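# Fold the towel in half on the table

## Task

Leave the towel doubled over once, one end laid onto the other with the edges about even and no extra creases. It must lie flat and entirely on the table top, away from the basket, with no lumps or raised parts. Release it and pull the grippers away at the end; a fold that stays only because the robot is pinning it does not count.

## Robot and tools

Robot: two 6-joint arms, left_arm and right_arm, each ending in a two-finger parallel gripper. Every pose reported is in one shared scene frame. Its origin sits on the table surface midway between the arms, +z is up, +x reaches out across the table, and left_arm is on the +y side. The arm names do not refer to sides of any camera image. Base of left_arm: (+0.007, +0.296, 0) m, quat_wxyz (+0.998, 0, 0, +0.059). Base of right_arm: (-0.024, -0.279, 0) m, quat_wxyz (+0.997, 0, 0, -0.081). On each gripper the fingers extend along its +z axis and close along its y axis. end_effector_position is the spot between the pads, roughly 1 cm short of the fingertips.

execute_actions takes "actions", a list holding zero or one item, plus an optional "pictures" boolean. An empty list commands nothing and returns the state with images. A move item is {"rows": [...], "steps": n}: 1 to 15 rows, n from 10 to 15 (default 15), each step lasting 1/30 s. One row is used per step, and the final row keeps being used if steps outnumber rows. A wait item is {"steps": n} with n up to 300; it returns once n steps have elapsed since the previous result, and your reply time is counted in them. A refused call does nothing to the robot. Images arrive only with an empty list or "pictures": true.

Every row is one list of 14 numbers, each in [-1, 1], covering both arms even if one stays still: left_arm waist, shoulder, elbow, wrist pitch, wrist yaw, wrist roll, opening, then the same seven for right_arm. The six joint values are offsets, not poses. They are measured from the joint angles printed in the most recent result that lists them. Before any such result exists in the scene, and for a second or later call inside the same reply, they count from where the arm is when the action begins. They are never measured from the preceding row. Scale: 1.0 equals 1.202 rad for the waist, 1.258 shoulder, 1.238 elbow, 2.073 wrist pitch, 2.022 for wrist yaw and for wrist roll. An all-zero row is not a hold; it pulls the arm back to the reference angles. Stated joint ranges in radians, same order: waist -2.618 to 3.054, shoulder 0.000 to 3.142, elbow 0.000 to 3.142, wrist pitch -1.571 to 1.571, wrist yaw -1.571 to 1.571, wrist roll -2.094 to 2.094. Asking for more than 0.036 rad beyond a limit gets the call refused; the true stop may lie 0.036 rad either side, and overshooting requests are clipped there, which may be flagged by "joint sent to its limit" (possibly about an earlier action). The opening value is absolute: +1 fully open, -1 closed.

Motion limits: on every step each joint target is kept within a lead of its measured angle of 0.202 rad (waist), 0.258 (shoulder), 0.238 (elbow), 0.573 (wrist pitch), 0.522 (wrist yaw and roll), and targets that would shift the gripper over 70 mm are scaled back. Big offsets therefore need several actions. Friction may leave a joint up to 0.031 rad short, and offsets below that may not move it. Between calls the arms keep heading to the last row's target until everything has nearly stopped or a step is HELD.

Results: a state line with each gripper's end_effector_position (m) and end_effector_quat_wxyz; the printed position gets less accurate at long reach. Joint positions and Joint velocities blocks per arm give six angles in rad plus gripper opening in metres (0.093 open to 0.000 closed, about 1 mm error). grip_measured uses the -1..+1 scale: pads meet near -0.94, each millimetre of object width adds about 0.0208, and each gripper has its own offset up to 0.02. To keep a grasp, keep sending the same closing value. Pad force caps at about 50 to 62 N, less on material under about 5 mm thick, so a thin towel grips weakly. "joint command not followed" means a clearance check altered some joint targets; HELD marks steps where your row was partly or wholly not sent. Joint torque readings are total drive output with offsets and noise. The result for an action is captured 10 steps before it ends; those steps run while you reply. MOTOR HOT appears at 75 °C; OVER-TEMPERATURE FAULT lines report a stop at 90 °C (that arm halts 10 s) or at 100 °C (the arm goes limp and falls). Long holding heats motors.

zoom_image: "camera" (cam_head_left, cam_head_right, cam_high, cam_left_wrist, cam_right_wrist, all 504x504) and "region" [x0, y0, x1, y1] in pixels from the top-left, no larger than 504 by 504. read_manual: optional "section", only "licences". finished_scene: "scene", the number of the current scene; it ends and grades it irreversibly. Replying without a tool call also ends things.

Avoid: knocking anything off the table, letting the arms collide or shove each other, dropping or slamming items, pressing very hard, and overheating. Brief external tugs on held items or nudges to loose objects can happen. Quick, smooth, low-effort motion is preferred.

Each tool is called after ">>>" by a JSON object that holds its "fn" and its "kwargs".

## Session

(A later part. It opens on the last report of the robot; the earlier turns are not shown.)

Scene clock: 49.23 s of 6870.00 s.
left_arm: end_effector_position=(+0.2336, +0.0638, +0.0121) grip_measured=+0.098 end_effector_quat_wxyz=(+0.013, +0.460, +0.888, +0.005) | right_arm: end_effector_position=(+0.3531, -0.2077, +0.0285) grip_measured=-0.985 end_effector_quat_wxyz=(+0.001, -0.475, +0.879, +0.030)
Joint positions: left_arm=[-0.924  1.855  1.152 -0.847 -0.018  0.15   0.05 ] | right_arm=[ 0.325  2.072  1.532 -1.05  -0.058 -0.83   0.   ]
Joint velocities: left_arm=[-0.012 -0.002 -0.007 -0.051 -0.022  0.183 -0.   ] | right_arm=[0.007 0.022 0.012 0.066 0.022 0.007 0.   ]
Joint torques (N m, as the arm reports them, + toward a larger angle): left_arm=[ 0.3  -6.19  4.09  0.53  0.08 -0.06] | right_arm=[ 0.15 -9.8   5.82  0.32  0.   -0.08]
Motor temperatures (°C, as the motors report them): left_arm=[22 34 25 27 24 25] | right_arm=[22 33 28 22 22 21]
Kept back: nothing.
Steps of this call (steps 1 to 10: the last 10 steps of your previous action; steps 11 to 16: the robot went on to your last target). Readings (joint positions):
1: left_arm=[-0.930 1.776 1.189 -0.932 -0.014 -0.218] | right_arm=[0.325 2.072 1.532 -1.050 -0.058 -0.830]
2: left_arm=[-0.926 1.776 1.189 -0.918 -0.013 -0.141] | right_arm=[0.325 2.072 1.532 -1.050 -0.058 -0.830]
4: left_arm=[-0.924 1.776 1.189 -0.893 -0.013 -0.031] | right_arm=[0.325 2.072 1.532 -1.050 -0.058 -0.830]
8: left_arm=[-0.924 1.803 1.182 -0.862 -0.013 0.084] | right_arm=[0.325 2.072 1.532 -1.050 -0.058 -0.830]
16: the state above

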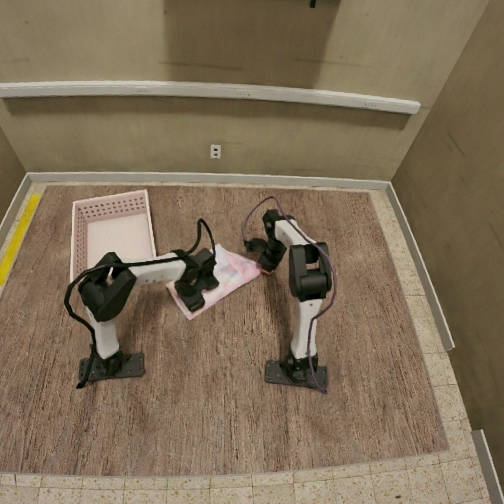

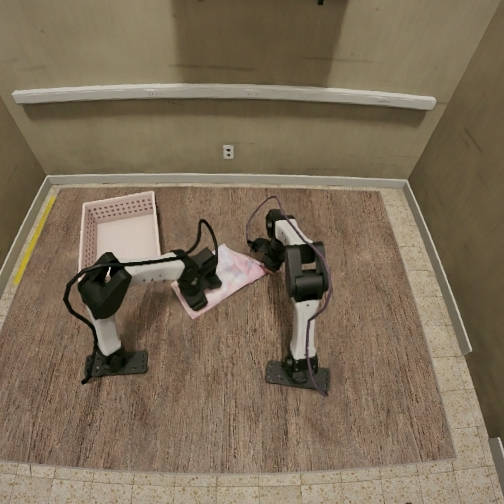

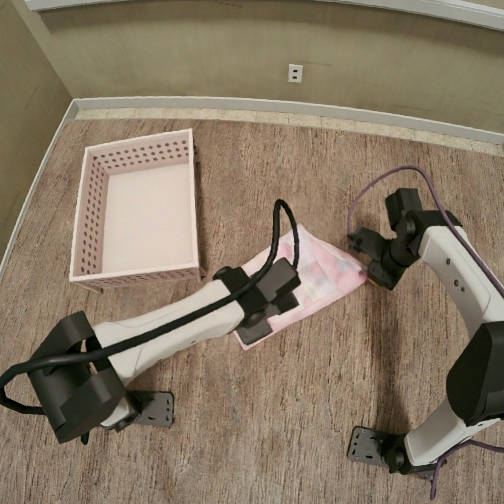

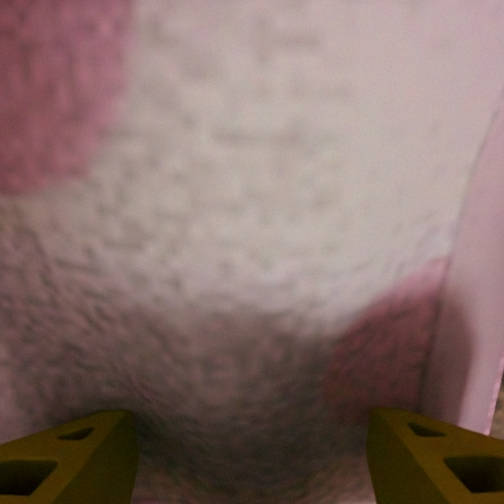

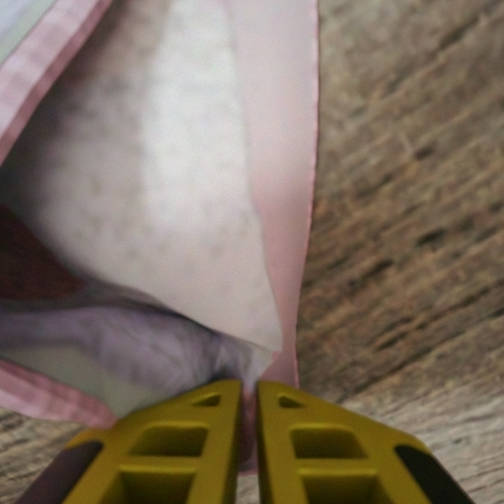

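>>> {"fn": "execute_actions", "kwargs": {"actions": [{"rows": [[0,-0.05,0,0,0,0,0.1,0,0,0,0,0,0,-1],[0,-0.05,0,0,0,0,0.1,0,0,0,0,0,0,-1],[0,-0.05,0,0,0,0,0.1,0,0,0,0,0,0,-1],[-0.02,-0.05,0,-0.02,0,-0.02,0.1,0,0,0,0,0,0,-1],[-0.045,-0.05,0,-0.02,0,-0.03,0.1,0,0,0,0,0,0,-1],[-0.045,-0.05,0,-0.02,0,-0.03,0.1,0,0,0,0,0,0,-1],[-0.045,-0.05,0,-0.02,0,-0.03,0.1,0,0,0,0,0,0,-1],[-0.045,-0.05,0,-0.02,0,-0.03,0.1,0,0,0,0,0,0,-1],[-0.045,-0.04,-0.01,-0.02,0,-0.03,0.1,0,0,0,0,0,0,-1],[-0.045,-0.02,-0.02,-0.02,0,-0.03,0.1,0,0,0,0,0,0,-1],[-0.045,0,-0.03,-0.02,0,-0.03,0.1,0,0,0,0,0,0,-1],[-0.045,0.02,-0.035,-0.02,0,-0.03,0.1,0,0,0,0,0,0,-1]], "steps": 15}]}}

>>> {"fn": "execute_actions", "kwargs": {"actions": [{"rows": [[0,0.03,-0.03,0,0,0,0.1,0,0,0,0,0,0,-1],[0,0.03,-0.03,0,0,0,0.1,0,0,0,0,0,0,-1],[0,0.03,-0.03,0,0,0,0.0,0,0,0,0,0,0,-1],[0,0.03,-0.03,0,0,0,-0.1,0,0,0,0,0,0,-1],[0,0.03,-0.03,0,0,0,-0.2,0,0,0,0,0,0,-1],[0,0.03,-0.03,0,0,0,-0.3,0,0,0,0,0,0,-1],[0,0.03,-0.03,0,0,0,-0.4,0,0,0,0,0,0,-1],[0,0.03,-0.03,0,0,0,-0.5,0,0,0,0,0,0,-1],[0,0.03,-0.03,0,0,0,-0.6,0,0,0,0,0,0,-1],[0,0.03,-0.03,0,0,0,-0.7,0,0,0,0,0,0,-1],[0,0.03,-0.03,0,0,0,-0.8,0,0,0,0,0,0,-1],[0,0.03,-0.03,0,0,0,-0.9,0,0,0,0,0,0,-1],[0,0.03,-0.03,0,0,0,-1,0,0,0,0,0,0,-1]], "steps": 15}], "pictures": true}}

>>> {"fn": "execute_actions", "kwargs": {"actions": [{"rows": [[0,-0.05,0.08,-0.07,0,0,-1,0,0,0,0,0,0,-1]], "steps": 12}]}}

>>> {"fn": "execute_actions", "kwargs": {"actions": [{"steps": 12}], "pictures": true}}

Scene clock: 50.47 s of 6870.00 s.
left_arm: end_effector_position=(+0.2331, +0.0606, +0.0255) grip_measured=+0.098 end_effector_quat_wxyz=(+0.030, +0.459, +0.888, -0.000) | right_arm: end_effector_position=(+0.3531, -0.2077, +0.0285) grip_measured=-0.985 end_effector_quat_wxyz=(+0.001, -0.475, +0.879, +0.030)
Joint positions: left_arm=[-0.933  1.81   1.152 -0.856 -0.019  0.14   0.05 ] | right_arm=[ 0.325  2.072  1.532 -1.05  -0.058 -0.83   0.   ]
Joint velocities: left_arm=[-0.242 -0.139 -0.007 -0.154 -0.022 -0.359 -0.001] | right_arm=[ 0.022  0.002 -0.017  0.037 -0.022 -0.007  0.   ]
Joint torques (N m, as the arm reports them, + toward a larger angle): left_arm=[-2.84 -9.25  6.89  0.38  0.09 -0.11] | right_arm=[ 0.15 -9.8   5.83  0.32  0.   -0.08]
Motor temperatures (°C, as the motors report them): left_arm=[22 34 25 27 24 25] | right_arm=[22 33 28 22 22 21]
Steps of this call (steps 1 to 30: the robot went on to your last target; steps 31 to 32: nothing new was sent; steps 33 to 37: the first 5 steps of this action). Readings (joint positions):
33: left_arm=[-0.924 1.848 1.152 -0.847 -0.018 0.159] | right_arm=[0.325 2.072 1.532 -1.050 -0.058 -0.830]
34: left_arm=[-0.924 1.837 1.152 -0.850 -0.018 0.158] | right_arm=[0.325 2.072 1.532 -1.050 -0.058 -0.830]
36: left_arm=[-0.926 1.817 1.152 -0.852 -0.018 0.150] | right_arm=[0.325 2.072 1.532 -1.050 -0.058 -0.830]
37: the state above

Scene clock: 50.97 s of 6870.00 s.
left_arm: end_effector_position=(+0.2155, +0.0613, +0.0099) grip_measured=-0.153 end_effector_quat_wxyz=(-0.002, +0.461, +0.887, +0.015) | right_arm: end_effector_position=(+0.3531, -0.2077, +0.0285) grip_measured=-0.985 end_effector_quat_wxyz=(+0.001, -0.475, +0.879, +0.030)
Joint positions: left_arm=[-0.976  1.852  1.139 -0.872 -0.027  0.1    0.038] | right_arm=[ 0.325  2.072  1.532 -1.05  -0.058 -0.83   0.   ]
Joint velocities: left_arm=[ 0.002 -0.007  0.002  0.022 -0.139 -0.022 -0.093] | right_arm=[ 0.017 -0.002  0.017 -0.022  0.037 -0.022  0.   ]
Joint torques (N m, as the arm reports them, + toward a larger angle): left_arm=[-0.1  -5.41  3.44  0.37  0.33 -0.14] | right_arm=[ 0.15 -9.79  5.84  0.32  0.   -0.08]
Motor temperatures (°C, as the motors report them): left_arm=[22 34 25 27 24 25] | right_arm=[22 33 28 22 22 21]
Steps of this call (steps 1 to 10: the last 10 steps of your previous action; steps 11 to 15: the first 5 steps of this action, its rows measured from where the robot was after step 10). Readings (joint positions):
10: left_arm=[-0.976 1.853 1.139 -0.873 -0.020 0.100] | right_arm=[0.325 2.072 1.532 -1.050 -0.058 -0.830]
11: left_arm=[-0.976 1.853 1.139 -0.872 -0.021 0.100] | right_arm=[0.325 2.072 1.532 -1.050 -0.058 -0.830]
12: left_arm=[-0.976 1.852 1.139 -0.872 -0.021 0.100] | right_arm=[0.325 2.072 1.532 -1.050 -0.058 -0.830]
14: left_arm=[-0.976 1.852 1.139 -0.872 -0.023 0.100] | right_arm=[0.325 2.072 1.532 -1.050 -0.058 -0.830]
15: the state above

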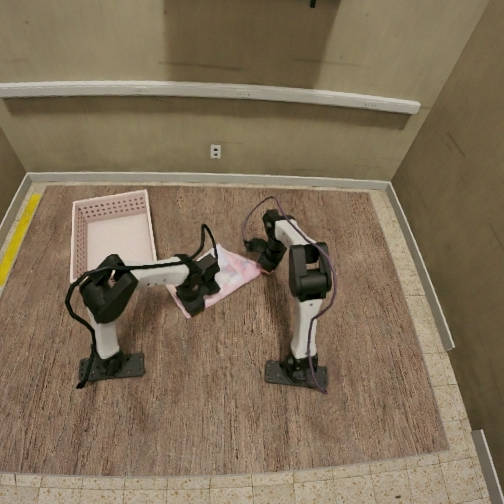

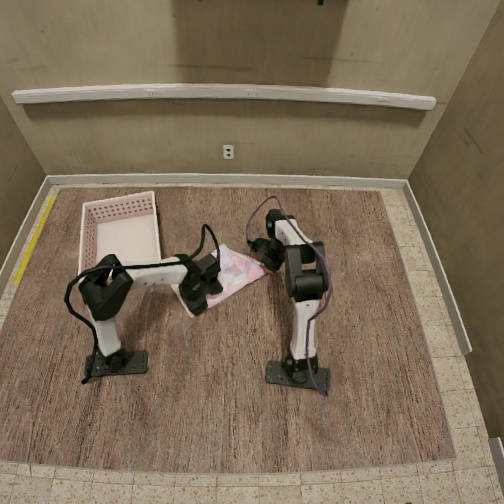

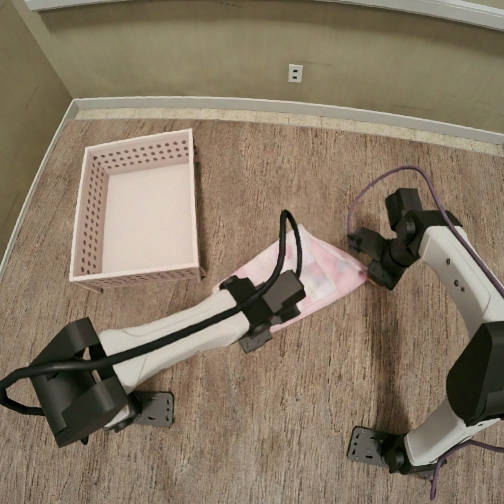

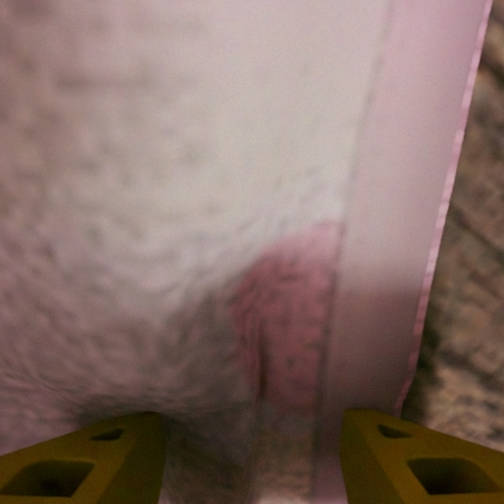

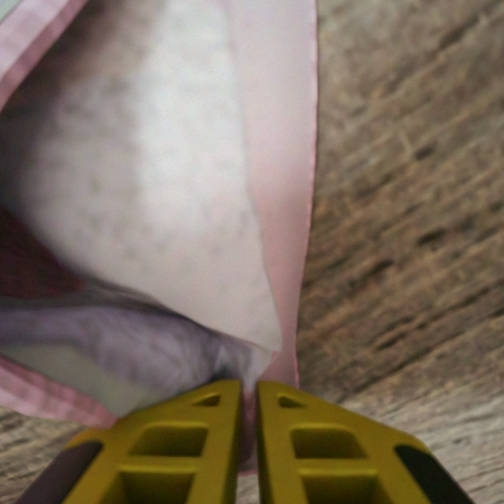

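Scene clock: 51.37 s of 6870.00 s.
left_arm: end_effector_position=(+0.2190, +0.0619, +0.0216) grip_measured=-0.989 end_effector_quat_wxyz=(+0.001, +0.461, +0.887, +0.024) | right_arm: end_effector_position=(+0.3531, -0.2077, +0.0285) grip_measured=-0.985 end_effector_quat_wxyz=(+0.001, -0.475, +0.879, +0.030)
Joint positions: left_arm=[-0.976  1.841  1.176 -0.922 -0.045  0.1    0.   ] | right_arm=[ 0.325  2.072  1.532 -1.05  -0.058 -0.83   0.   ]
Joint velocities: left_arm=[-0.007 -0.271  0.559 -0.579 -0.066 -0.007  0.   ] | right_arm=[-0.002 -0.012 -0.012 -0.007 -0.037 -0.022  0.   ]
Joint torques (N m, as the arm reports them, + toward a larger angle): left_arm=[  0.11 -11.28   9.05   0.31   0.07  -0.11] | right_arm=[ 0.16 -9.8   5.82  0.32  0.   -0.08]
Motor temperatures (°C, as the motors report them): left_arm=[22 34 25 27 24 25] | right_arm=[22 33 28 22 22 21]
Steps of this call (steps 1 to 10: the last 10 steps of your previous action; steps 11 to 12: the first 2 steps of this action, its rows measured from where the robot was after step 10). Readings (joint positions):
10: left_arm=[-0.976 1.852 1.139 -0.872 -0.044 0.100] | right_arm=[0.325 2.072 1.532 -1.050 -0.058 -0.830]
11: left_arm=[-0.976 1.848 1.155 -0.896 -0.045 0.100] | right_arm=[0.325 2.072 1.532 -1.050 -0.058 -0.830]
12: the state above

Scene clock: 51.77 s of 6870.00 s.
left_arm: end_effector_position=(+0.2193, +0.0615, +0.0452) grip_measured=-0.989 end_effector_quat_wxyz=(+0.007, +0.461, +0.887, +0.022) | right_arm: end_effector_position=(+0.3531, -0.2077, +0.0285) grip_measured=-0.985 end_effector_quat_wxyz=(+0.001, -0.475, +0.879, +0.030)
Joint positions: left_arm=[-0.976  1.798  1.221 -0.997 -0.045  0.1    0.   ] | right_arm=[ 0.325  2.072  1.532 -1.05  -0.058 -0.83   0.   ]
Joint velocities: left_arm=[ 0.002  0.002  0.007 -0.007 -0.051  0.022  0.   ] | right_arm=[-0.022  0.012 -0.022  0.007  0.022  0.037  0.   ]
Joint torques (N m, as the arm reports them, + toward a larger angle): left_arm=[ 0.04 -8.94  8.42  0.24  0.06 -0.12] | right_arm=[ 0.16 -9.8   5.83  0.32  0.   -0.08]
Motor temperatures (°C, as the motors report them): left_arm=[22 34 25 27 24 25] | right_arm=[22 33 28 22 22 21]
Kept back: nothing.
Steps of this call (steps 1 to 10: the last 10 steps of your previous action; steps 11 to 12: the robot went on to your last target). Readings (joint positions):
1: left_arm=[-0.976 1.830 1.192 -0.938 -0.045 0.100] | right_arm=[0.325 2.072 1.532 -1.050 -0.058 -0.830]
2: left_arm=[-0.976 1.818 1.205 -0.949 -0.045 0.100] | right_arm=[0.325 2.072 1.532 -1.050 -0.058 -0.830]
4: left_arm=[-0.976 1.802 1.219 -0.964 -0.045 0.100] | right_arm=[0.325 2.072 1.532 -1.050 -0.058 -0.830]
8: left_arm=[-0.976 1.798 1.221 -0.987 -0.045 0.100] | right_arm=[0.325 2.072 1.532 -1.050 -0.058 -0.830]
12: the state above

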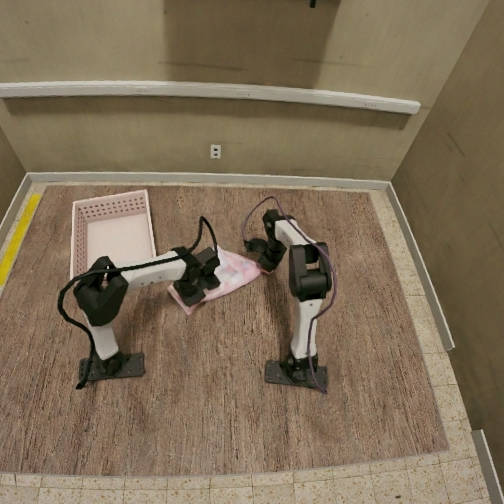

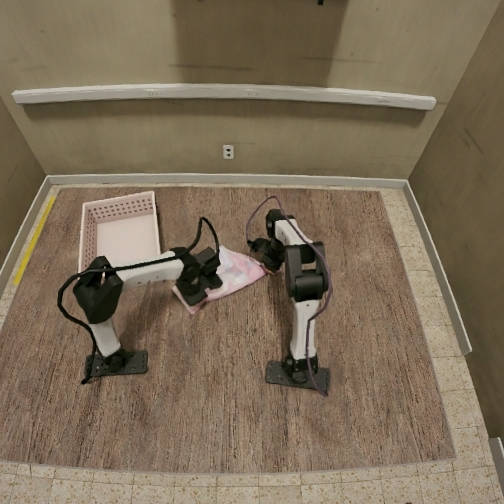

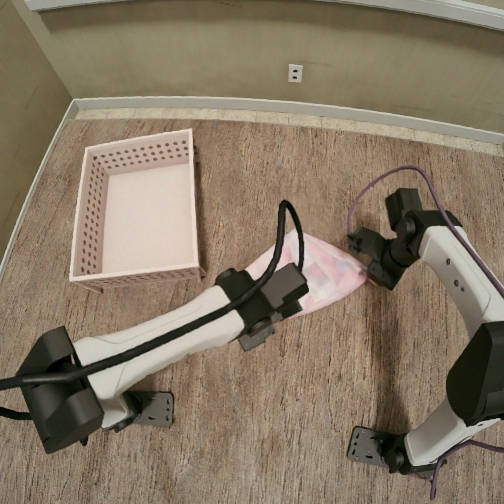

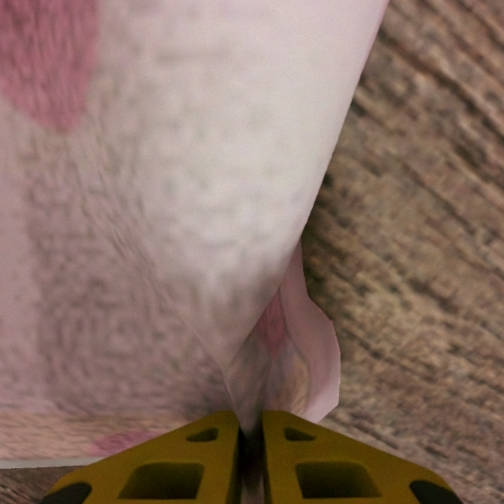

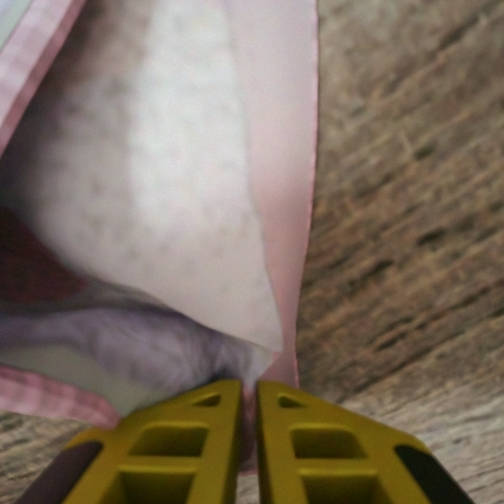

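>>> {"fn": "execute_actions", "kwargs": {"actions": [{"rows": [[0,-0.015,0,-0.005,0,0.02,-1,0,0,0,0,0,0,-1],[0,-0.03,0,-0.01,0,0.04,-1,0,0,0,0,0,0,-1],[-0.006,-0.045,0,-0.015,0,0.06,-1,0,0,0,0,0,0,-1],[-0.012,-0.055,0,-0.02,0,0.08,-1,0,0,0,0,0,0,-1],[-0.018,-0.065,-0.005,-0.025,0,0.1,-1,0,0,0,0,0,0,-1],[-0.024,-0.075,-0.01,-0.03,0,0.12,-1,0,0,0,0,0,0,-1],[-0.03,-0.085,-0.015,-0.035,0,0.14,-1,0,0,0,0,0,0,-1],[-0.036,-0.095,-0.02,-0.04,0,0.16,-1,0,0,0,0,0,0,-1],[-0.042,-0.105,-0.025,-0.045,0,0.18,-1,0,0,0,0,0,0,-1],[-0.048,-0.115,-0.03,-0.05,0,0.2,-1,0,0,0,0,0,0,-1],[-0.054,-0.125,-0.035,-0.055,0,0.22,-1,0,0,0,0,0,0,-1],[-0.06,-0.135,-0.04,-0.06,0,0.24,-1,0,0,0,0,0,0,-1],[-0.066,-0.14,-0.045,-0.06,0,0.26,-1,0,0,0,0,0,0,-1],[-0.072,-0.145,-0.05,-0.06,0,0.275,-1,0,0,0,0,0,0,-1],[-0.078,-0.15,-0.055,-0.06,0,0.285,-1,0,0,0,0,0,0,-1]], "steps": 15}]}}

>>> {"fn": "execute_actions", "kwargs": {"actions": [{"steps": 20}], "pictures": true}}

Scene clock: 53.20 s of 6870.00 s.
left_arm: end_effector_position=(+0.2177, +0.0623, +0.0532) grip_measured=-0.989 end_effector_quat_wxyz=(+0.012, +0.499, +0.866, +0.020) | right_arm: end_effector_position=(+0.3531, -0.2077, +0.0285) grip_measured=-0.985 end_effector_quat_wxyz=(+0.001, -0.475, +0.879, +0.030)
Joint positions: left_arm=[-0.979  1.771  1.221 -1.011 -0.045  0.185  0.   ] | right_arm=[ 0.325  2.072  1.532 -1.05  -0.058 -0.83   0.   ]
Joint velocities: left_arm=[-0.061 -0.398  0.002 -0.154  0.051  0.74   0.   ] | right_arm=[-0.007  0.007  0.007  0.007  0.081  0.125  0.   ]
Joint torques (N m, as the arm reports them, + toward a larger angle): left_arm=[ -1.44 -10.55   6.55   0.22   0.02  -0.07] | right_arm=[ 0.15 -9.79  5.83  0.32  0.   -0.08]
Motor temperatures (°C, as the motors report them): left_arm=[22 34 26 27 24 25] | right_arm=[22 34 28 22 22 21]
Steps of this call (steps 1 to 30: the robot went on to your last target; steps 31 to 38: nothing new was sent; steps 39 to 43: the first 5 steps of this action). Readings (joint positions):
39: left_arm=[-0.976 1.798 1.221 -1.002 -0.045 0.105] | right_arm=[0.325 2.072 1.532 -1.050 -0.058 -0.830]
40: left_arm=[-0.976 1.796 1.221 -1.002 -0.045 0.118] | right_arm=[0.325 2.072 1.532 -1.050 -0.058 -0.830]
42: left_arm=[-0.977 1.783 1.221 -1.006 -0.045 0.158] | right_arm=[0.325 2.072 1.532 -1.050 -0.058 -0.830]
43: the state above

Scene clock: 53.87 s of 6870.00 s.
left_arm: end_effector_position=(+0.1840, +0.0633, +0.0824) grip_measured=-0.989 end_effector_quat_wxyz=(+0.025, +0.717, +0.697, +0.019) | right_arm: end_effector_position=(+0.3502, -0.2063, +0.0286) grip_measured=-0.985 end_effector_quat_wxyz=(-0.003, -0.475, +0.879, +0.038)
Joint positions: left_arm=[-1.064  1.629  1.179 -1.076 -0.045  0.654  0.   ] | right_arm=[ 0.325  2.072  1.532 -1.061 -0.069 -0.83   0.   ]
Joint velocities: left_arm=[-0.017 -0.002  0.012 -0.022 -0.037  0.037  0.   ] | right_arm=[-0.007  0.017  0.002  0.081 -0.022 -0.007  0.   ]
Joint torques (N m, as the arm reports them, + toward a larger angle): left_arm=[-0.51 -8.48  4.92  0.02  0.06 -0.05] | right_arm=[ 0.16 -9.77  5.8   0.42  0.09 -0.08]
Motor temperatures (°C, as the motors report them): left_arm=[22 34 26 27 24 25] | right_arm=[22 34 28 22 22 21]
Kept back: nothing.
Steps of this call (steps 1 to 10: the last 10 steps of your previous action; steps 11 to 20: the robot went on to your last target). Readings (joint positions):
1: left_arm=[-0.982 1.756 1.221 -1.017 -0.045 0.214] | right_arm=[0.325 2.072 1.532 -1.050 -0.058 -0.830]
2: left_arm=[-0.988 1.740 1.221 -1.023 -0.045 0.245] | right_arm=[0.325 2.072 1.532 -1.050 -0.058 -0.830]
4: left_arm=[-1.003 1.708 1.221 -1.037 -0.045 0.313] | right_arm=[0.325 2.072 1.532 -1.050 -0.058 -0.830]
8: left_arm=[-1.036 1.653 1.204 -1.063 -0.045 0.461] | right_arm=[0.325 2.072 1.532 -1.050 -0.058 -0.830]
20: the state above

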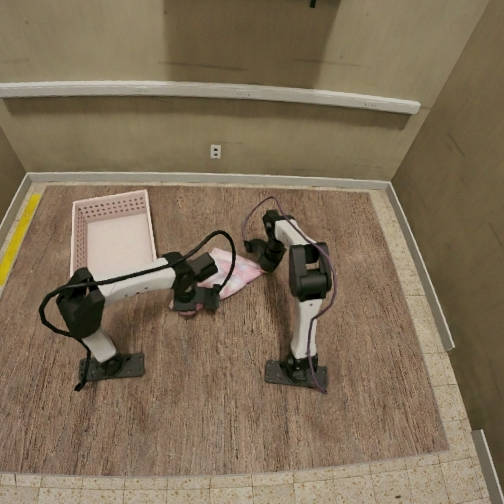

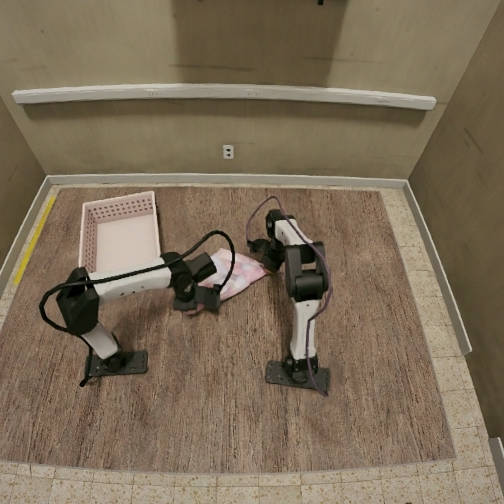

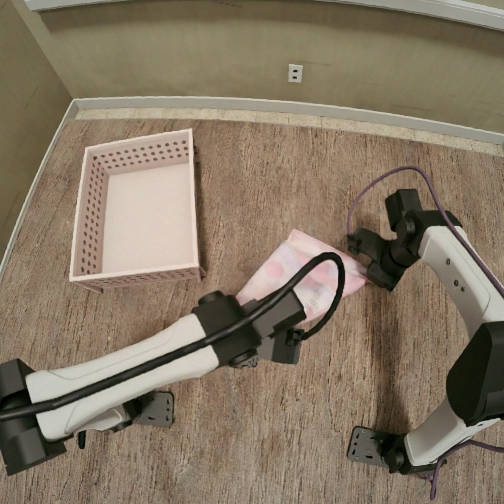

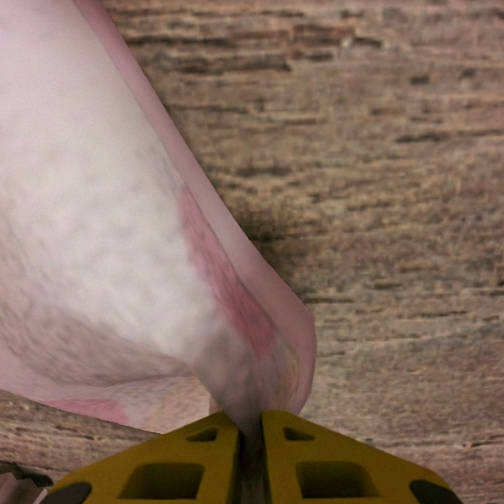

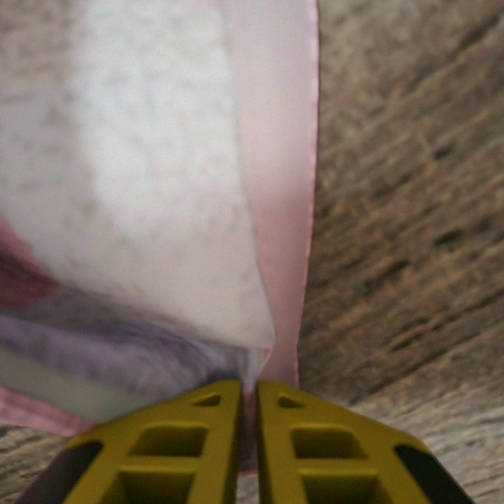

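>>> {"fn": "execute_actions", "kwargs": {"actions": [{"rows": [[0,-0.007,0.03,-0.015,0,-0.01,-1,0,0,0,0,0,0,-1],[0,-0.014,0.06,-0.03,0,-0.02,-1,0,0,0,0,0,0,-1],[0,-0.021,0.09,-0.045,0,-0.03,-1,0,0,0,0,0,0,-1],[0,-0.028,0.12,-0.06,0,-0.04,-1,0,0,0,0,0,0,-1],[0,-0.035,0.15,-0.075,0,-0.05,-1,0,0,0,0,0,0,-1],[0,-0.042,0.18,-0.09,0,-0.06,-1,0,0,0,0,0,0,-1],[0,-0.049,0.21,-0.105,0,-0.07,-1,0,0,0,0,0,0,-1],[0,-0.056,0.245,-0.12,0,-0.08,-1,0,0,0,0,0,0,-1],[0,-0.063,0.28,-0.135,0,-0.09,-1,0,0,0,0,0,0,-1],[0,-0.07,0.315,-0.15,0,-0.1,-1,0,0,0,0,0,0,-1],[0,-0.077,0.35,-0.167,0,-0.11,-1,0,0,0,0,0,0,-1],[0,-0.084,0.38,-0.183,0,-0.12,-1,0,0,0,0,0,0,-1],[0,-0.091,0.41,-0.2,0,-0.13,-1,0,0,0,0,0,0,-1],[0,-0.098,0.44,-0.215,0,-0.14,-1,0,0,0,0,0,0,-1],[0,-0.103,0.47,-0.229,0,-0.15,-1,0,0,0,0,0,0,-1]], "steps": 15}]}}

>>> {"fn": "execute_actions", "kwargs": {"actions": [{"steps": 22}], "pictures": true}}

Scene clock: 55.37 s of 6870.00 s.
left_arm: end_effector_position=(+0.1916, +0.0528, +0.1068) grip_measured=-0.989 end_effector_quat_wxyz=(+0.044, +0.703, +0.710, +0.016) | right_arm: end_effector_position=(+0.3488, -0.2056, +0.0288) grip_measured=-0.985 end_effector_quat_wxyz=(-0.004, -0.475, +0.879, +0.041)
Joint positions: left_arm=[-1.064  1.628  1.273 -1.134 -0.045  0.618  0.   ] | right_arm=[ 0.325  2.072  1.532 -1.066 -0.074 -0.83   0.   ]
Joint velocities: left_arm=[-0.007 -0.046  1.048 -0.549  0.007 -0.418  0.   ] | right_arm=[-0.012 -0.017  0.002 -0.022 -0.037  0.037  0.   ]
Joint torques (N m, as the arm reports them, + toward a larger angle): left_arm=[  0.03 -10.12   9.75   0.36   0.08  -0.18] | right_arm=[ 0.16 -9.77  5.77  0.33  0.04 -0.08]
Motor temperatures (°C, as the motors report them): left_arm=[22 34 26 26 24 25] | right_arm=[22 34 28 22 22 21]
Steps of this call (steps 1 to 30: the robot went on to your last target; steps 31 to 40: nothing new was sent; steps 41 to 45: the first 5 steps of this action). Readings (joint positions):
41: left_arm=[-1.064 1.629 1.180 -1.077 -0.045 0.664] | right_arm=[0.325 2.072 1.532 -1.062 -0.071 -0.830]
42: left_arm=[-1.064 1.629 1.190 -1.084 -0.045 0.655] | right_arm=[0.325 2.072 1.532 -1.064 -0.073 -0.830]
44: left_arm=[-1.064 1.629 1.238 -1.115 -0.045 0.632] | right_arm=[0.325 2.072 1.532 -1.066 -0.074 -0.830]
45: the state above

Scene clock: 56.10 s of 6870.00 s.
left_arm: end_effector_position=(+0.1937, +0.0498, +0.2574) grip_measured=-0.991 end_effector_quat_wxyz=(+0.157, +0.598, +0.786, -0.024) | right_arm: end_effector_position=(+0.3354, -0.1900, +0.0307) grip_measured=-0.985 end_effector_quat_wxyz=(-0.013, -0.478, +0.874, +0.082)
Joint positions: left_arm=[-1.064  1.522  1.735 -1.468 -0.045  0.361  0.   ] | right_arm=[ 0.34   2.072  1.532 -1.109 -0.147 -0.83   0.   ]
Joint velocities: left_arm=[ 0.002  0.007 -0.022 -0.051 -0.051 -0.066  0.   ] | right_arm=[-0.012  0.022 -0.027  0.022 -0.11   0.022  0.   ]
Joint torques (N m, as the arm reports them, + toward a larger angle): left_arm=[ 0.05 -7.51  9.21  0.22  0.06 -0.17] | right_arm=[-1.01 -9.68  5.73  0.73  0.68 -0.09]
Motor temperatures (°C, as the motors report them): left_arm=[22 34 26 26 24 25] | right_arm=[22 34 28 22 22 21]
Kept back: nothing.
Steps of this call (steps 1 to 10: the last 10 steps of your previous action; steps 11 to 22: the robot went on to your last target). Readings (joint positions):
1: left_arm=[-1.064 1.625 1.311 -1.153 -0.045 0.602] | right_arm=[0.325 2.072 1.532 -1.066 -0.074 -0.830]
2: left_arm=[-1.064 1.618 1.350 -1.173 -0.045 0.586] | right_arm=[0.325 2.072 1.532 -1.066 -0.074 -0.830]
4: left_arm=[-1.064 1.601 1.431 -1.220 -0.045 0.551] | right_arm=[0.325 2.072 1.532 -1.066 -0.074 -0.830]
8: left_arm=[-1.064 1.562 1.601 -1.320 -0.045 0.476] | right_arm=[0.325 2.072 1.532 -1.070 -0.085 -0.830]
22: the state above

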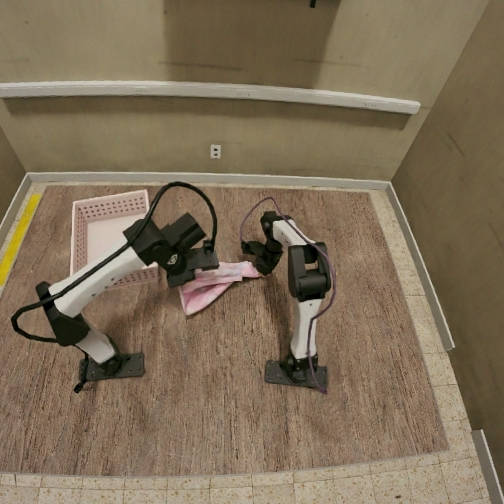

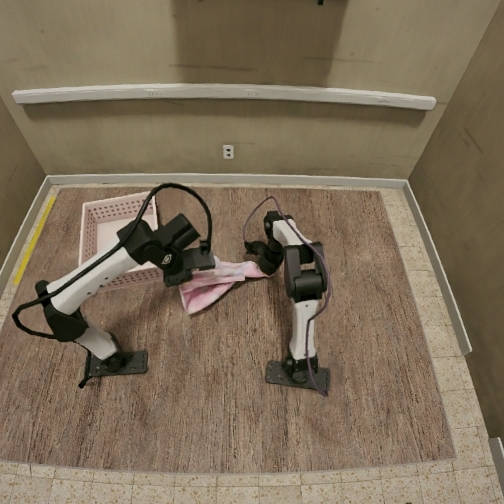

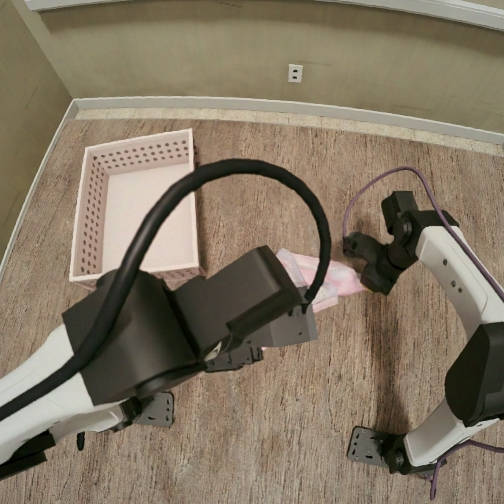

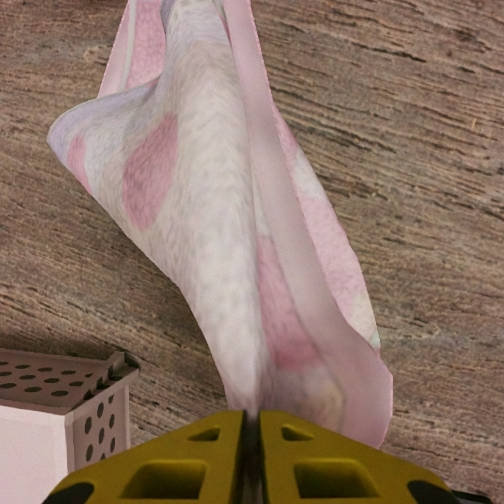

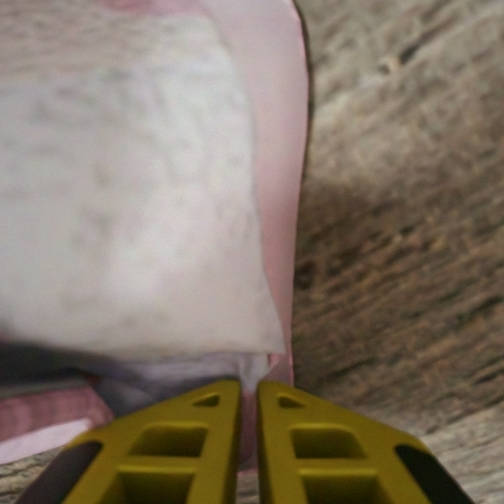

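>>> {"fn": "zoom_image", "kwargs": {"camera": "cam_head_right", "region": [160, 230, 300, 330]}}

Region (160, 230, 300, 330) of cam_head_right's 504x504 image, scaled by 3.600, with more detail than that image has; it fills the top 360 rows of this view, and the rest is white.

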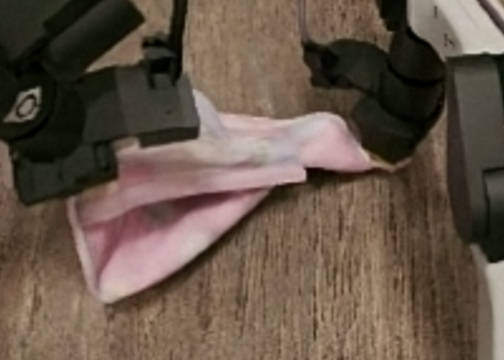

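>>> {"fn": "execute_actions", "kwargs": {"actions": [{"rows": [[0,0,0,0,0,0,-1,0.03,0,0,0,0,0,-1],[0,0,0,0,0,0,-1,0.06,0,0,0,0,0,-1],[0,0,0,0,0,0,-1,0.08,0,0,0,0,0,-1],[0,0,0,0,0,0,-1,0.08,0,0,0,0,0,-1],[0,0,0,0,0,0,-1,0.08,0,0,0,0,0,-1],[0,0,0,0,0,0,-1,0.08,0,0,0,0,0,-0.6],[0,0,0,0,0,0,-1,0.08,0,0,0,0,0,-0.2],[0,0,0,0,0,0,-1,0.08,0,0,0,0,0,0.1],[0,0,0,0,0,0,-1,0.08,0,0,0,0,0,0.1],[0,0,0,0,0,0,-1,0.06,-0.04,0,0,0.03,0,0.1],[0,0,0,0,0,0,-1,0.03,-0.08,0,0,0.07,0.1,0.1],[0,0,0,0,0,0,-1,-0.02,-0.12,0,0,0.07,0.2,0.1],[0,0,0,0,0,0,-1,-0.08,-0.16,0,0,0.07,0.3,0.1],[0,0,0,0,0,0,-1,-0.14,-0.2,0,0,0.07,0.4,0.1],[0,0,0,0,0,0,-1,-0.2,-0.25,-0.05,0,0.07,0.41,0.1]], "steps": 15}]}}

>>> {"fn": "execute_actions", "kwargs": {"actions": [{"steps": 25}], "pictures": true}}

>>> {"fn": "zoom_image", "kwargs": {"camera": "cam_head_right", "region": [150, 220, 300, 340]}}

Scene clock: 57.30 s of 6870.00 s.
left_arm: end_effector_position=(+0.1960, +0.0467, +0.2587) grip_measured=-0.991 end_effector_quat_wxyz=(+0.165, +0.594, +0.787, -0.027) | right_arm: end_effector_position=(+0.3215, -0.1576, +0.0318) grip_measured=-0.985 end_effector_quat_wxyz=(-0.022, -0.512, +0.853, +0.097)
Joint positions: left_arm=[-1.064  1.522  1.735 -1.451 -0.045  0.356  0.   ] | right_arm=[ 0.422  2.072  1.532 -1.128 -0.174 -0.83   0.   ]
Joint velocities: left_arm=[-0.002 -0.017  0.012 -0.051 -0.007 -0.037  0.   ] | right_arm=[ 0.618  0.012 -0.002  0.11  -0.11   0.022  0.   ]
Joint torques (N m, as the arm reports them, + toward a larger angle): left_arm=[ 0.02 -5.7   7.05  0.86  0.05 -0.07] | right_arm=[-1.69 -9.66  5.7   0.34  0.25 -0.09]
Motor temperatures (°C, as the motors report them): left_arm=[22 34 26 26 24 25] | right_arm=[22 34 28 22 22 21]
Steps of this call (steps 1 to 30: the robot went on to your last target; step 31: nothing new was sent; steps 32 to 36: the first 5 steps of this action). Readings (joint positions):
32: left_arm=[-1.064 1.522 1.735 -1.467 -0.045 0.356] | right_arm=[0.344 2.072 1.532 -1.115 -0.159 -0.830]
33: left_arm=[-1.064 1.522 1.735 -1.458 -0.045 0.356] | right_arm=[0.356 2.072 1.532 -1.122 -0.166 -0.830]
35: left_arm=[-1.064 1.522 1.735 -1.451 -0.045 0.356] | right_arm=[0.399 2.072 1.532 -1.128 -0.172 -0.830]
36: the state above

Scene clock: 58.13 s of 6870.00 s.
left_arm: end_effector_position=(+0.1941, +0.0493, +0.2576) grip_measured=-0.991 end_effector_quat_wxyz=(+0.158, +0.595, +0.787, -0.025) | right_arm: end_effector_position=(+0.3431, -0.3023, +0.1304) grip_measured=+0.097 end_effector_quat_wxyz=(+0.100, +0.020, +0.995, +0.001)
Joint positions: left_arm=[-1.064  1.522  1.735 -1.465 -0.045  0.356  0.   ] | right_arm=[ 0.094  1.75   1.489 -1.109 -0.013 -0.028  0.05 ]
Joint velocities: left_arm=[ 0.007 -0.002  0.002 -0.007  0.007  0.022  0.   ] | right_arm=[ 0.002 -0.007 -0.012 -0.022  0.022  0.095 -0.   ]
Joint torques (N m, as the arm reports them, + toward a larger angle): left_arm=[ 0.08 -5.7   7.03  0.96  0.05 -0.07] | right_arm=[ 0.55 -7.11  5.09  0.88  0.13 -0.01]
Motor temperatures (°C, as the motors report them): left_arm=[22 34 26 27 24 25] | right_arm=[22 34 28 22 22 21]
Kept back: nothing.
Steps of this call (steps 1 to 10: the last 10 steps of your previous action; steps 11 to 25: the robot went on to your last target). Readings (joint positions):
1: left_arm=[-1.064 1.522 1.735 -1.451 -0.045 0.356] | right_arm=[0.439 2.072 1.532 -1.128 -0.175 -0.830]
2: left_arm=[-1.064 1.522 1.735 -1.452 -0.045 0.356] | right_arm=[0.450 2.072 1.532 -1.127 -0.174 -0.830]
4: left_arm=[-1.064 1.522 1.735 -1.457 -0.045 0.356] | right_arm=[0.452 2.072 1.532 -1.127 -0.171 -0.830]
8: left_arm=[-1.064 1.522 1.735 -1.462 -0.045 0.356] | right_arm=[0.390 2.014 1.532 -1.124 -0.106 -0.668]
25: the state above

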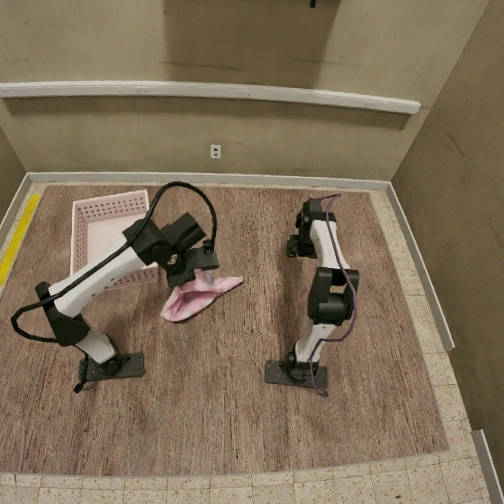

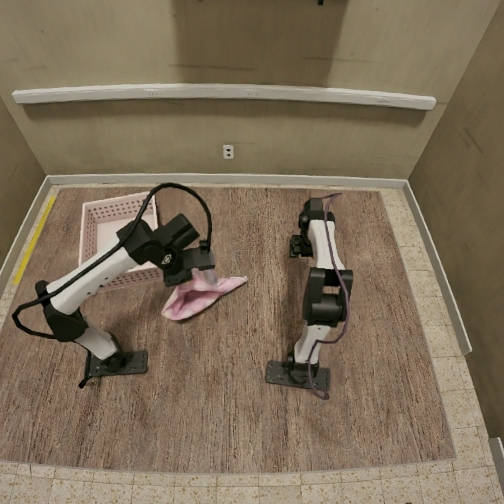

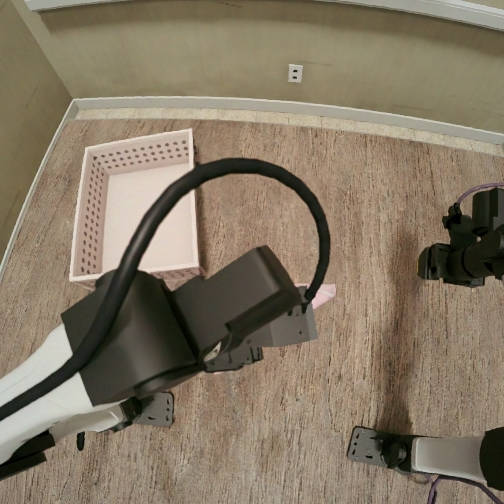

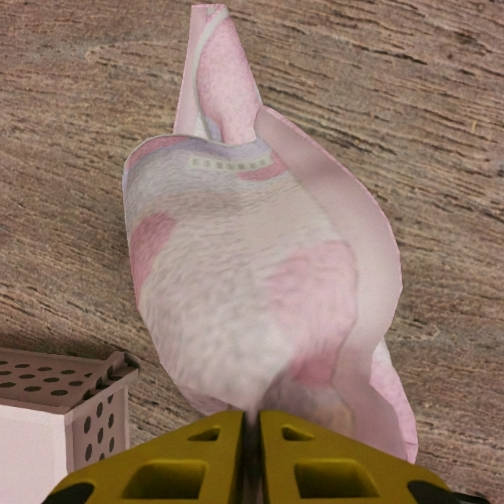

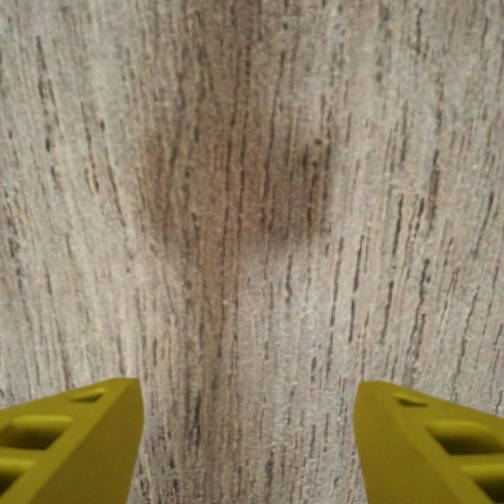

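Region (150, 220, 300, 340) of cam_head_right's 504x504 image, scaled by 3.360, with more detail than that image has; it fills the top 403 rows of this view, and the rest is white.

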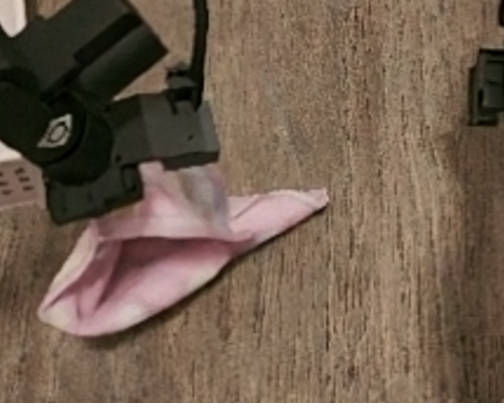

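>>> {"fn": "execute_actions", "kwargs": {"actions": [{"rows": [[0.013,0.006,0.02,0.009,0,0.008,-1,0,-0.06,-0.058,0.02,0,0,0.5],[0.027,0.012,0.04,0.018,0,0.016,-1,0,-0.12,-0.115,0.04,0,0,0.5],[0.04,0.018,0.06,0.027,0,0.024,-1,0,-0.18,-0.17,0.07,0,0,0.5],[0.053,0.023,0.08,0.036,0,0.032,-1,0,-0.24,-0.23,0.1,0,0,0.5],[0.067,0.029,0.1,0.046,0,0.04,-1,0,-0.3,-0.29,0.13,0,0,0.5],[0.08,0.035,0.12,0.055,0,0.048,-1,0,-0.36,-0.35,0.16,0,0,0.5],[0.093,0.04,0.135,0.064,0,0.056,-1,0,-0.42,-0.4,0.19,0,0,0.5],[0.107,0.046,0.15,0.073,0,0.064,-1,0.03,-0.48,-0.46,0.22,0,0,0.5],[0.12,0.052,0.165,0.082,0,0.072,-1,0.06,-0.54,-0.52,0.25,0,0,0.5],[0.133,0.058,0.18,0.091,0,0.08,-1,0.1,-0.6,-0.58,0.28,0,0,0.5],[0.147,0.064,0.195,0.1,0,0.088,-1,0.15,-0.66,-0.63,0.31,0,0,0.5],[0.16,0.07,0.21,0.11,0,0.096,-1,0.2,-0.72,-0.69,0.34,0,0,0.5],[0.173,0.076,0.22,0.12,0,0.104,-1,0.26,-0.79,-0.75,0.37,0,0,0.5],[0.187,0.082,0.23,0.13,0,0.112,-1,0.33,-0.85,-0.81,0.4,0,0,0.5],[0.2,0.087,0.24,0.137,0,0.12,-1,0.463,-0.915,-0.866,0.43,0,0,0.5]], "steps": 15}]}}

>>> {"fn": "execute_actions", "kwargs": {"actions": [{"steps": 30}], "pictures": true}}

Scene clock: 60.87 s of 6870.00 s.
left_arm: end_effector_position=(+0.2113, +0.0482, +0.2703) grip_measured=-0.991 end_effector_quat_wxyz=(+0.183, +0.589, +0.787, -0.026) | right_arm: end_effector_position=(+0.3107, -0.3001, +0.1354) grip_measured=+0.496 end_effector_quat_wxyz=(+0.152, +0.025, +0.988, -0.000)
Joint positions: left_arm=[-1.022  1.538  1.789 -1.451 -0.045  0.389  0.   ] | right_arm=[ 0.094  1.534  1.251 -0.983 -0.013 -0.016  0.069]
Joint velocities: left_arm=[0.442 0.188 0.667 0.315 0.007 0.33  0.   ] | right_arm=[ 0.002 -2.234 -2.     0.901  0.051 -0.037  0.003]
Joint torques (N m, as the arm reports them, + toward a larger angle): left_arm=[ 0.95 -5.14  9.51  1.45  0.05 -0.1 ] | right_arm=[ 0.16 -8.21  6.85  1.18  0.07 -0.14]
Motor temperatures (°C, as the motors report them): left_arm=[22 33 26 27 24 25] | right_arm=[22 34 28 22 22 21]
Steps of this call (steps 1 to 30: the robot went on to your last target; steps 31 to 77: nothing new was sent; steps 78 to 82: the first 5 steps of this action). Readings (joint positions):
78: left_arm=[-1.063 1.522 1.735 -1.465 -0.045 0.358] | right_arm=[0.094 1.741 1.476 -1.097 -0.013 -0.010]
79: left_arm=[-1.059 1.523 1.739 -1.464 -0.045 0.363] | right_arm=[0.094 1.715 1.441 -1.072 -0.013 -0.012]
81: left_arm=[-1.037 1.532 1.767 -1.460 -0.045 0.379] | right_arm=[0.094 1.608 1.321 -1.014 -0.013 -0.015]
82: the state above

Scene clock: 61.87 s of 6870.00 s.
left_arm: end_effector_position=(+0.3161, +0.0408, +0.3461) grip_measured=-0.991 end_effector_quat_wxyz=(+0.363, +0.558, +0.746, -0.000) | right_arm: end_effector_position=(+0.2193, -0.1483, +0.1776) grip_measured=+0.497 end_effector_quat_wxyz=(+0.523, -0.216, +0.814, +0.131)
Joint positions: left_arm=[-0.826  1.62   2.004 -1.213 -0.045  0.593  0.   ] | right_arm=[ 0.644  0.612  0.427 -0.246 -0.021 -0.024  0.069]
Joint velocities: left_arm=[-0.007  0.002  0.012  0.022  0.022 -0.007  0.   ] | right_arm=[-0.012 -0.012 -0.002  0.022 -0.037  0.051  0.   ]
Joint torques (N m, as the arm reports them, + toward a larger angle): left_arm=[ 0.34 -5.68  9.54  1.98  0.06 -0.08] | right_arm=[ 0.63 -1.    6.81  2.63  0.13 -0.12]
Motor temperatures (°C, as the motors report them): left_arm=[22 33 26 27 24 25] | right_arm=[22 34 28 23 22 21]
Kept back: nothing.
Steps of this call (steps 1 to 10: the last 10 steps of your previous action; steps 11 to 30: the robot went on to your last target). Readings (joint positions):
1: left_arm=[-1.005 1.545 1.813 -1.439 -0.045 0.400] | right_arm=[0.094 1.452 1.180 -0.949 -0.013 -0.017]
2: left_arm=[-0.987 1.552 1.837 -1.423 -0.045 0.412] | right_arm=[0.094 1.368 1.113 -0.911 -0.013 -0.018]
4: left_arm=[-0.954 1.563 1.881 -1.389 -0.045 0.439] | right_arm=[0.112 1.200 0.980 -0.816 -0.009 -0.018]
8: left_arm=[-0.889 1.588 1.956 -1.319 -0.045 0.498] | right_arm=[0.296 0.889 0.703 -0.586 -0.005 -0.019]
30: the state above

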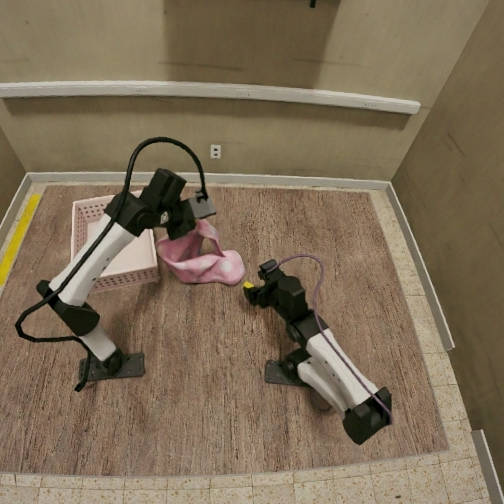

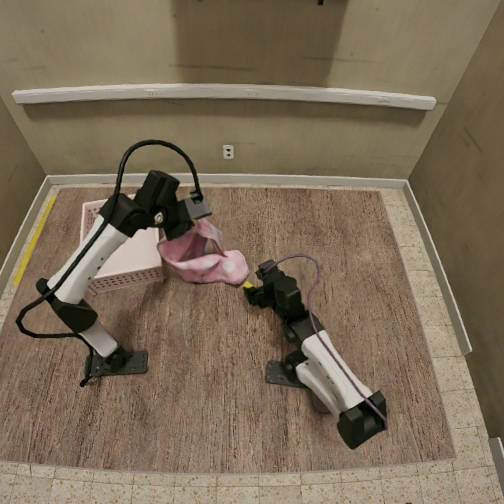

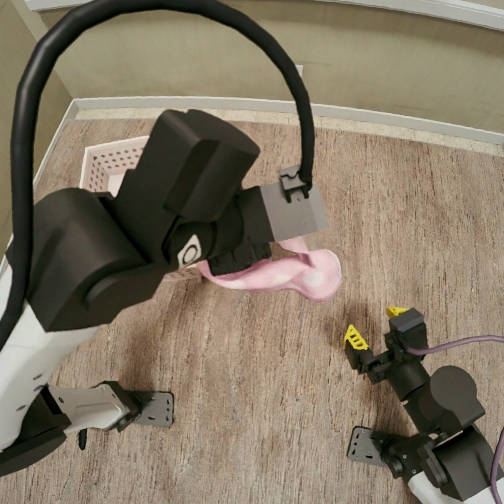

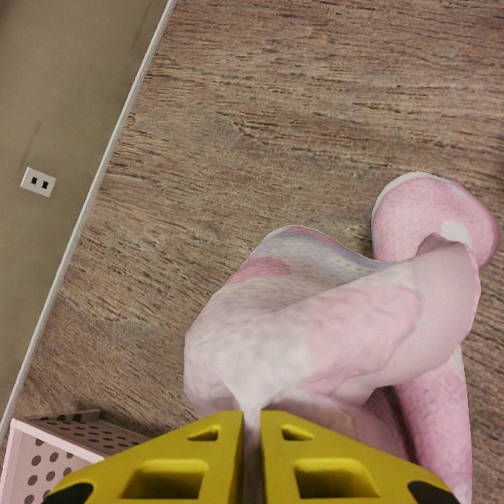

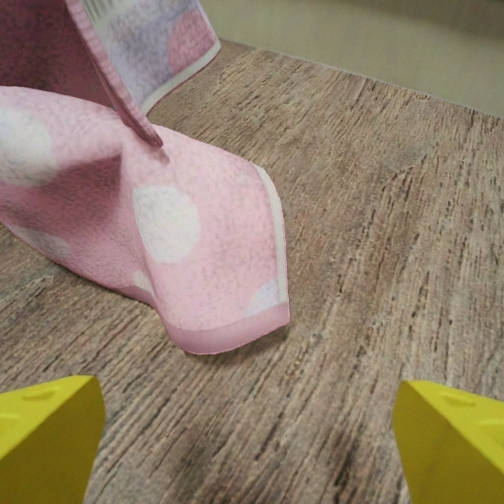

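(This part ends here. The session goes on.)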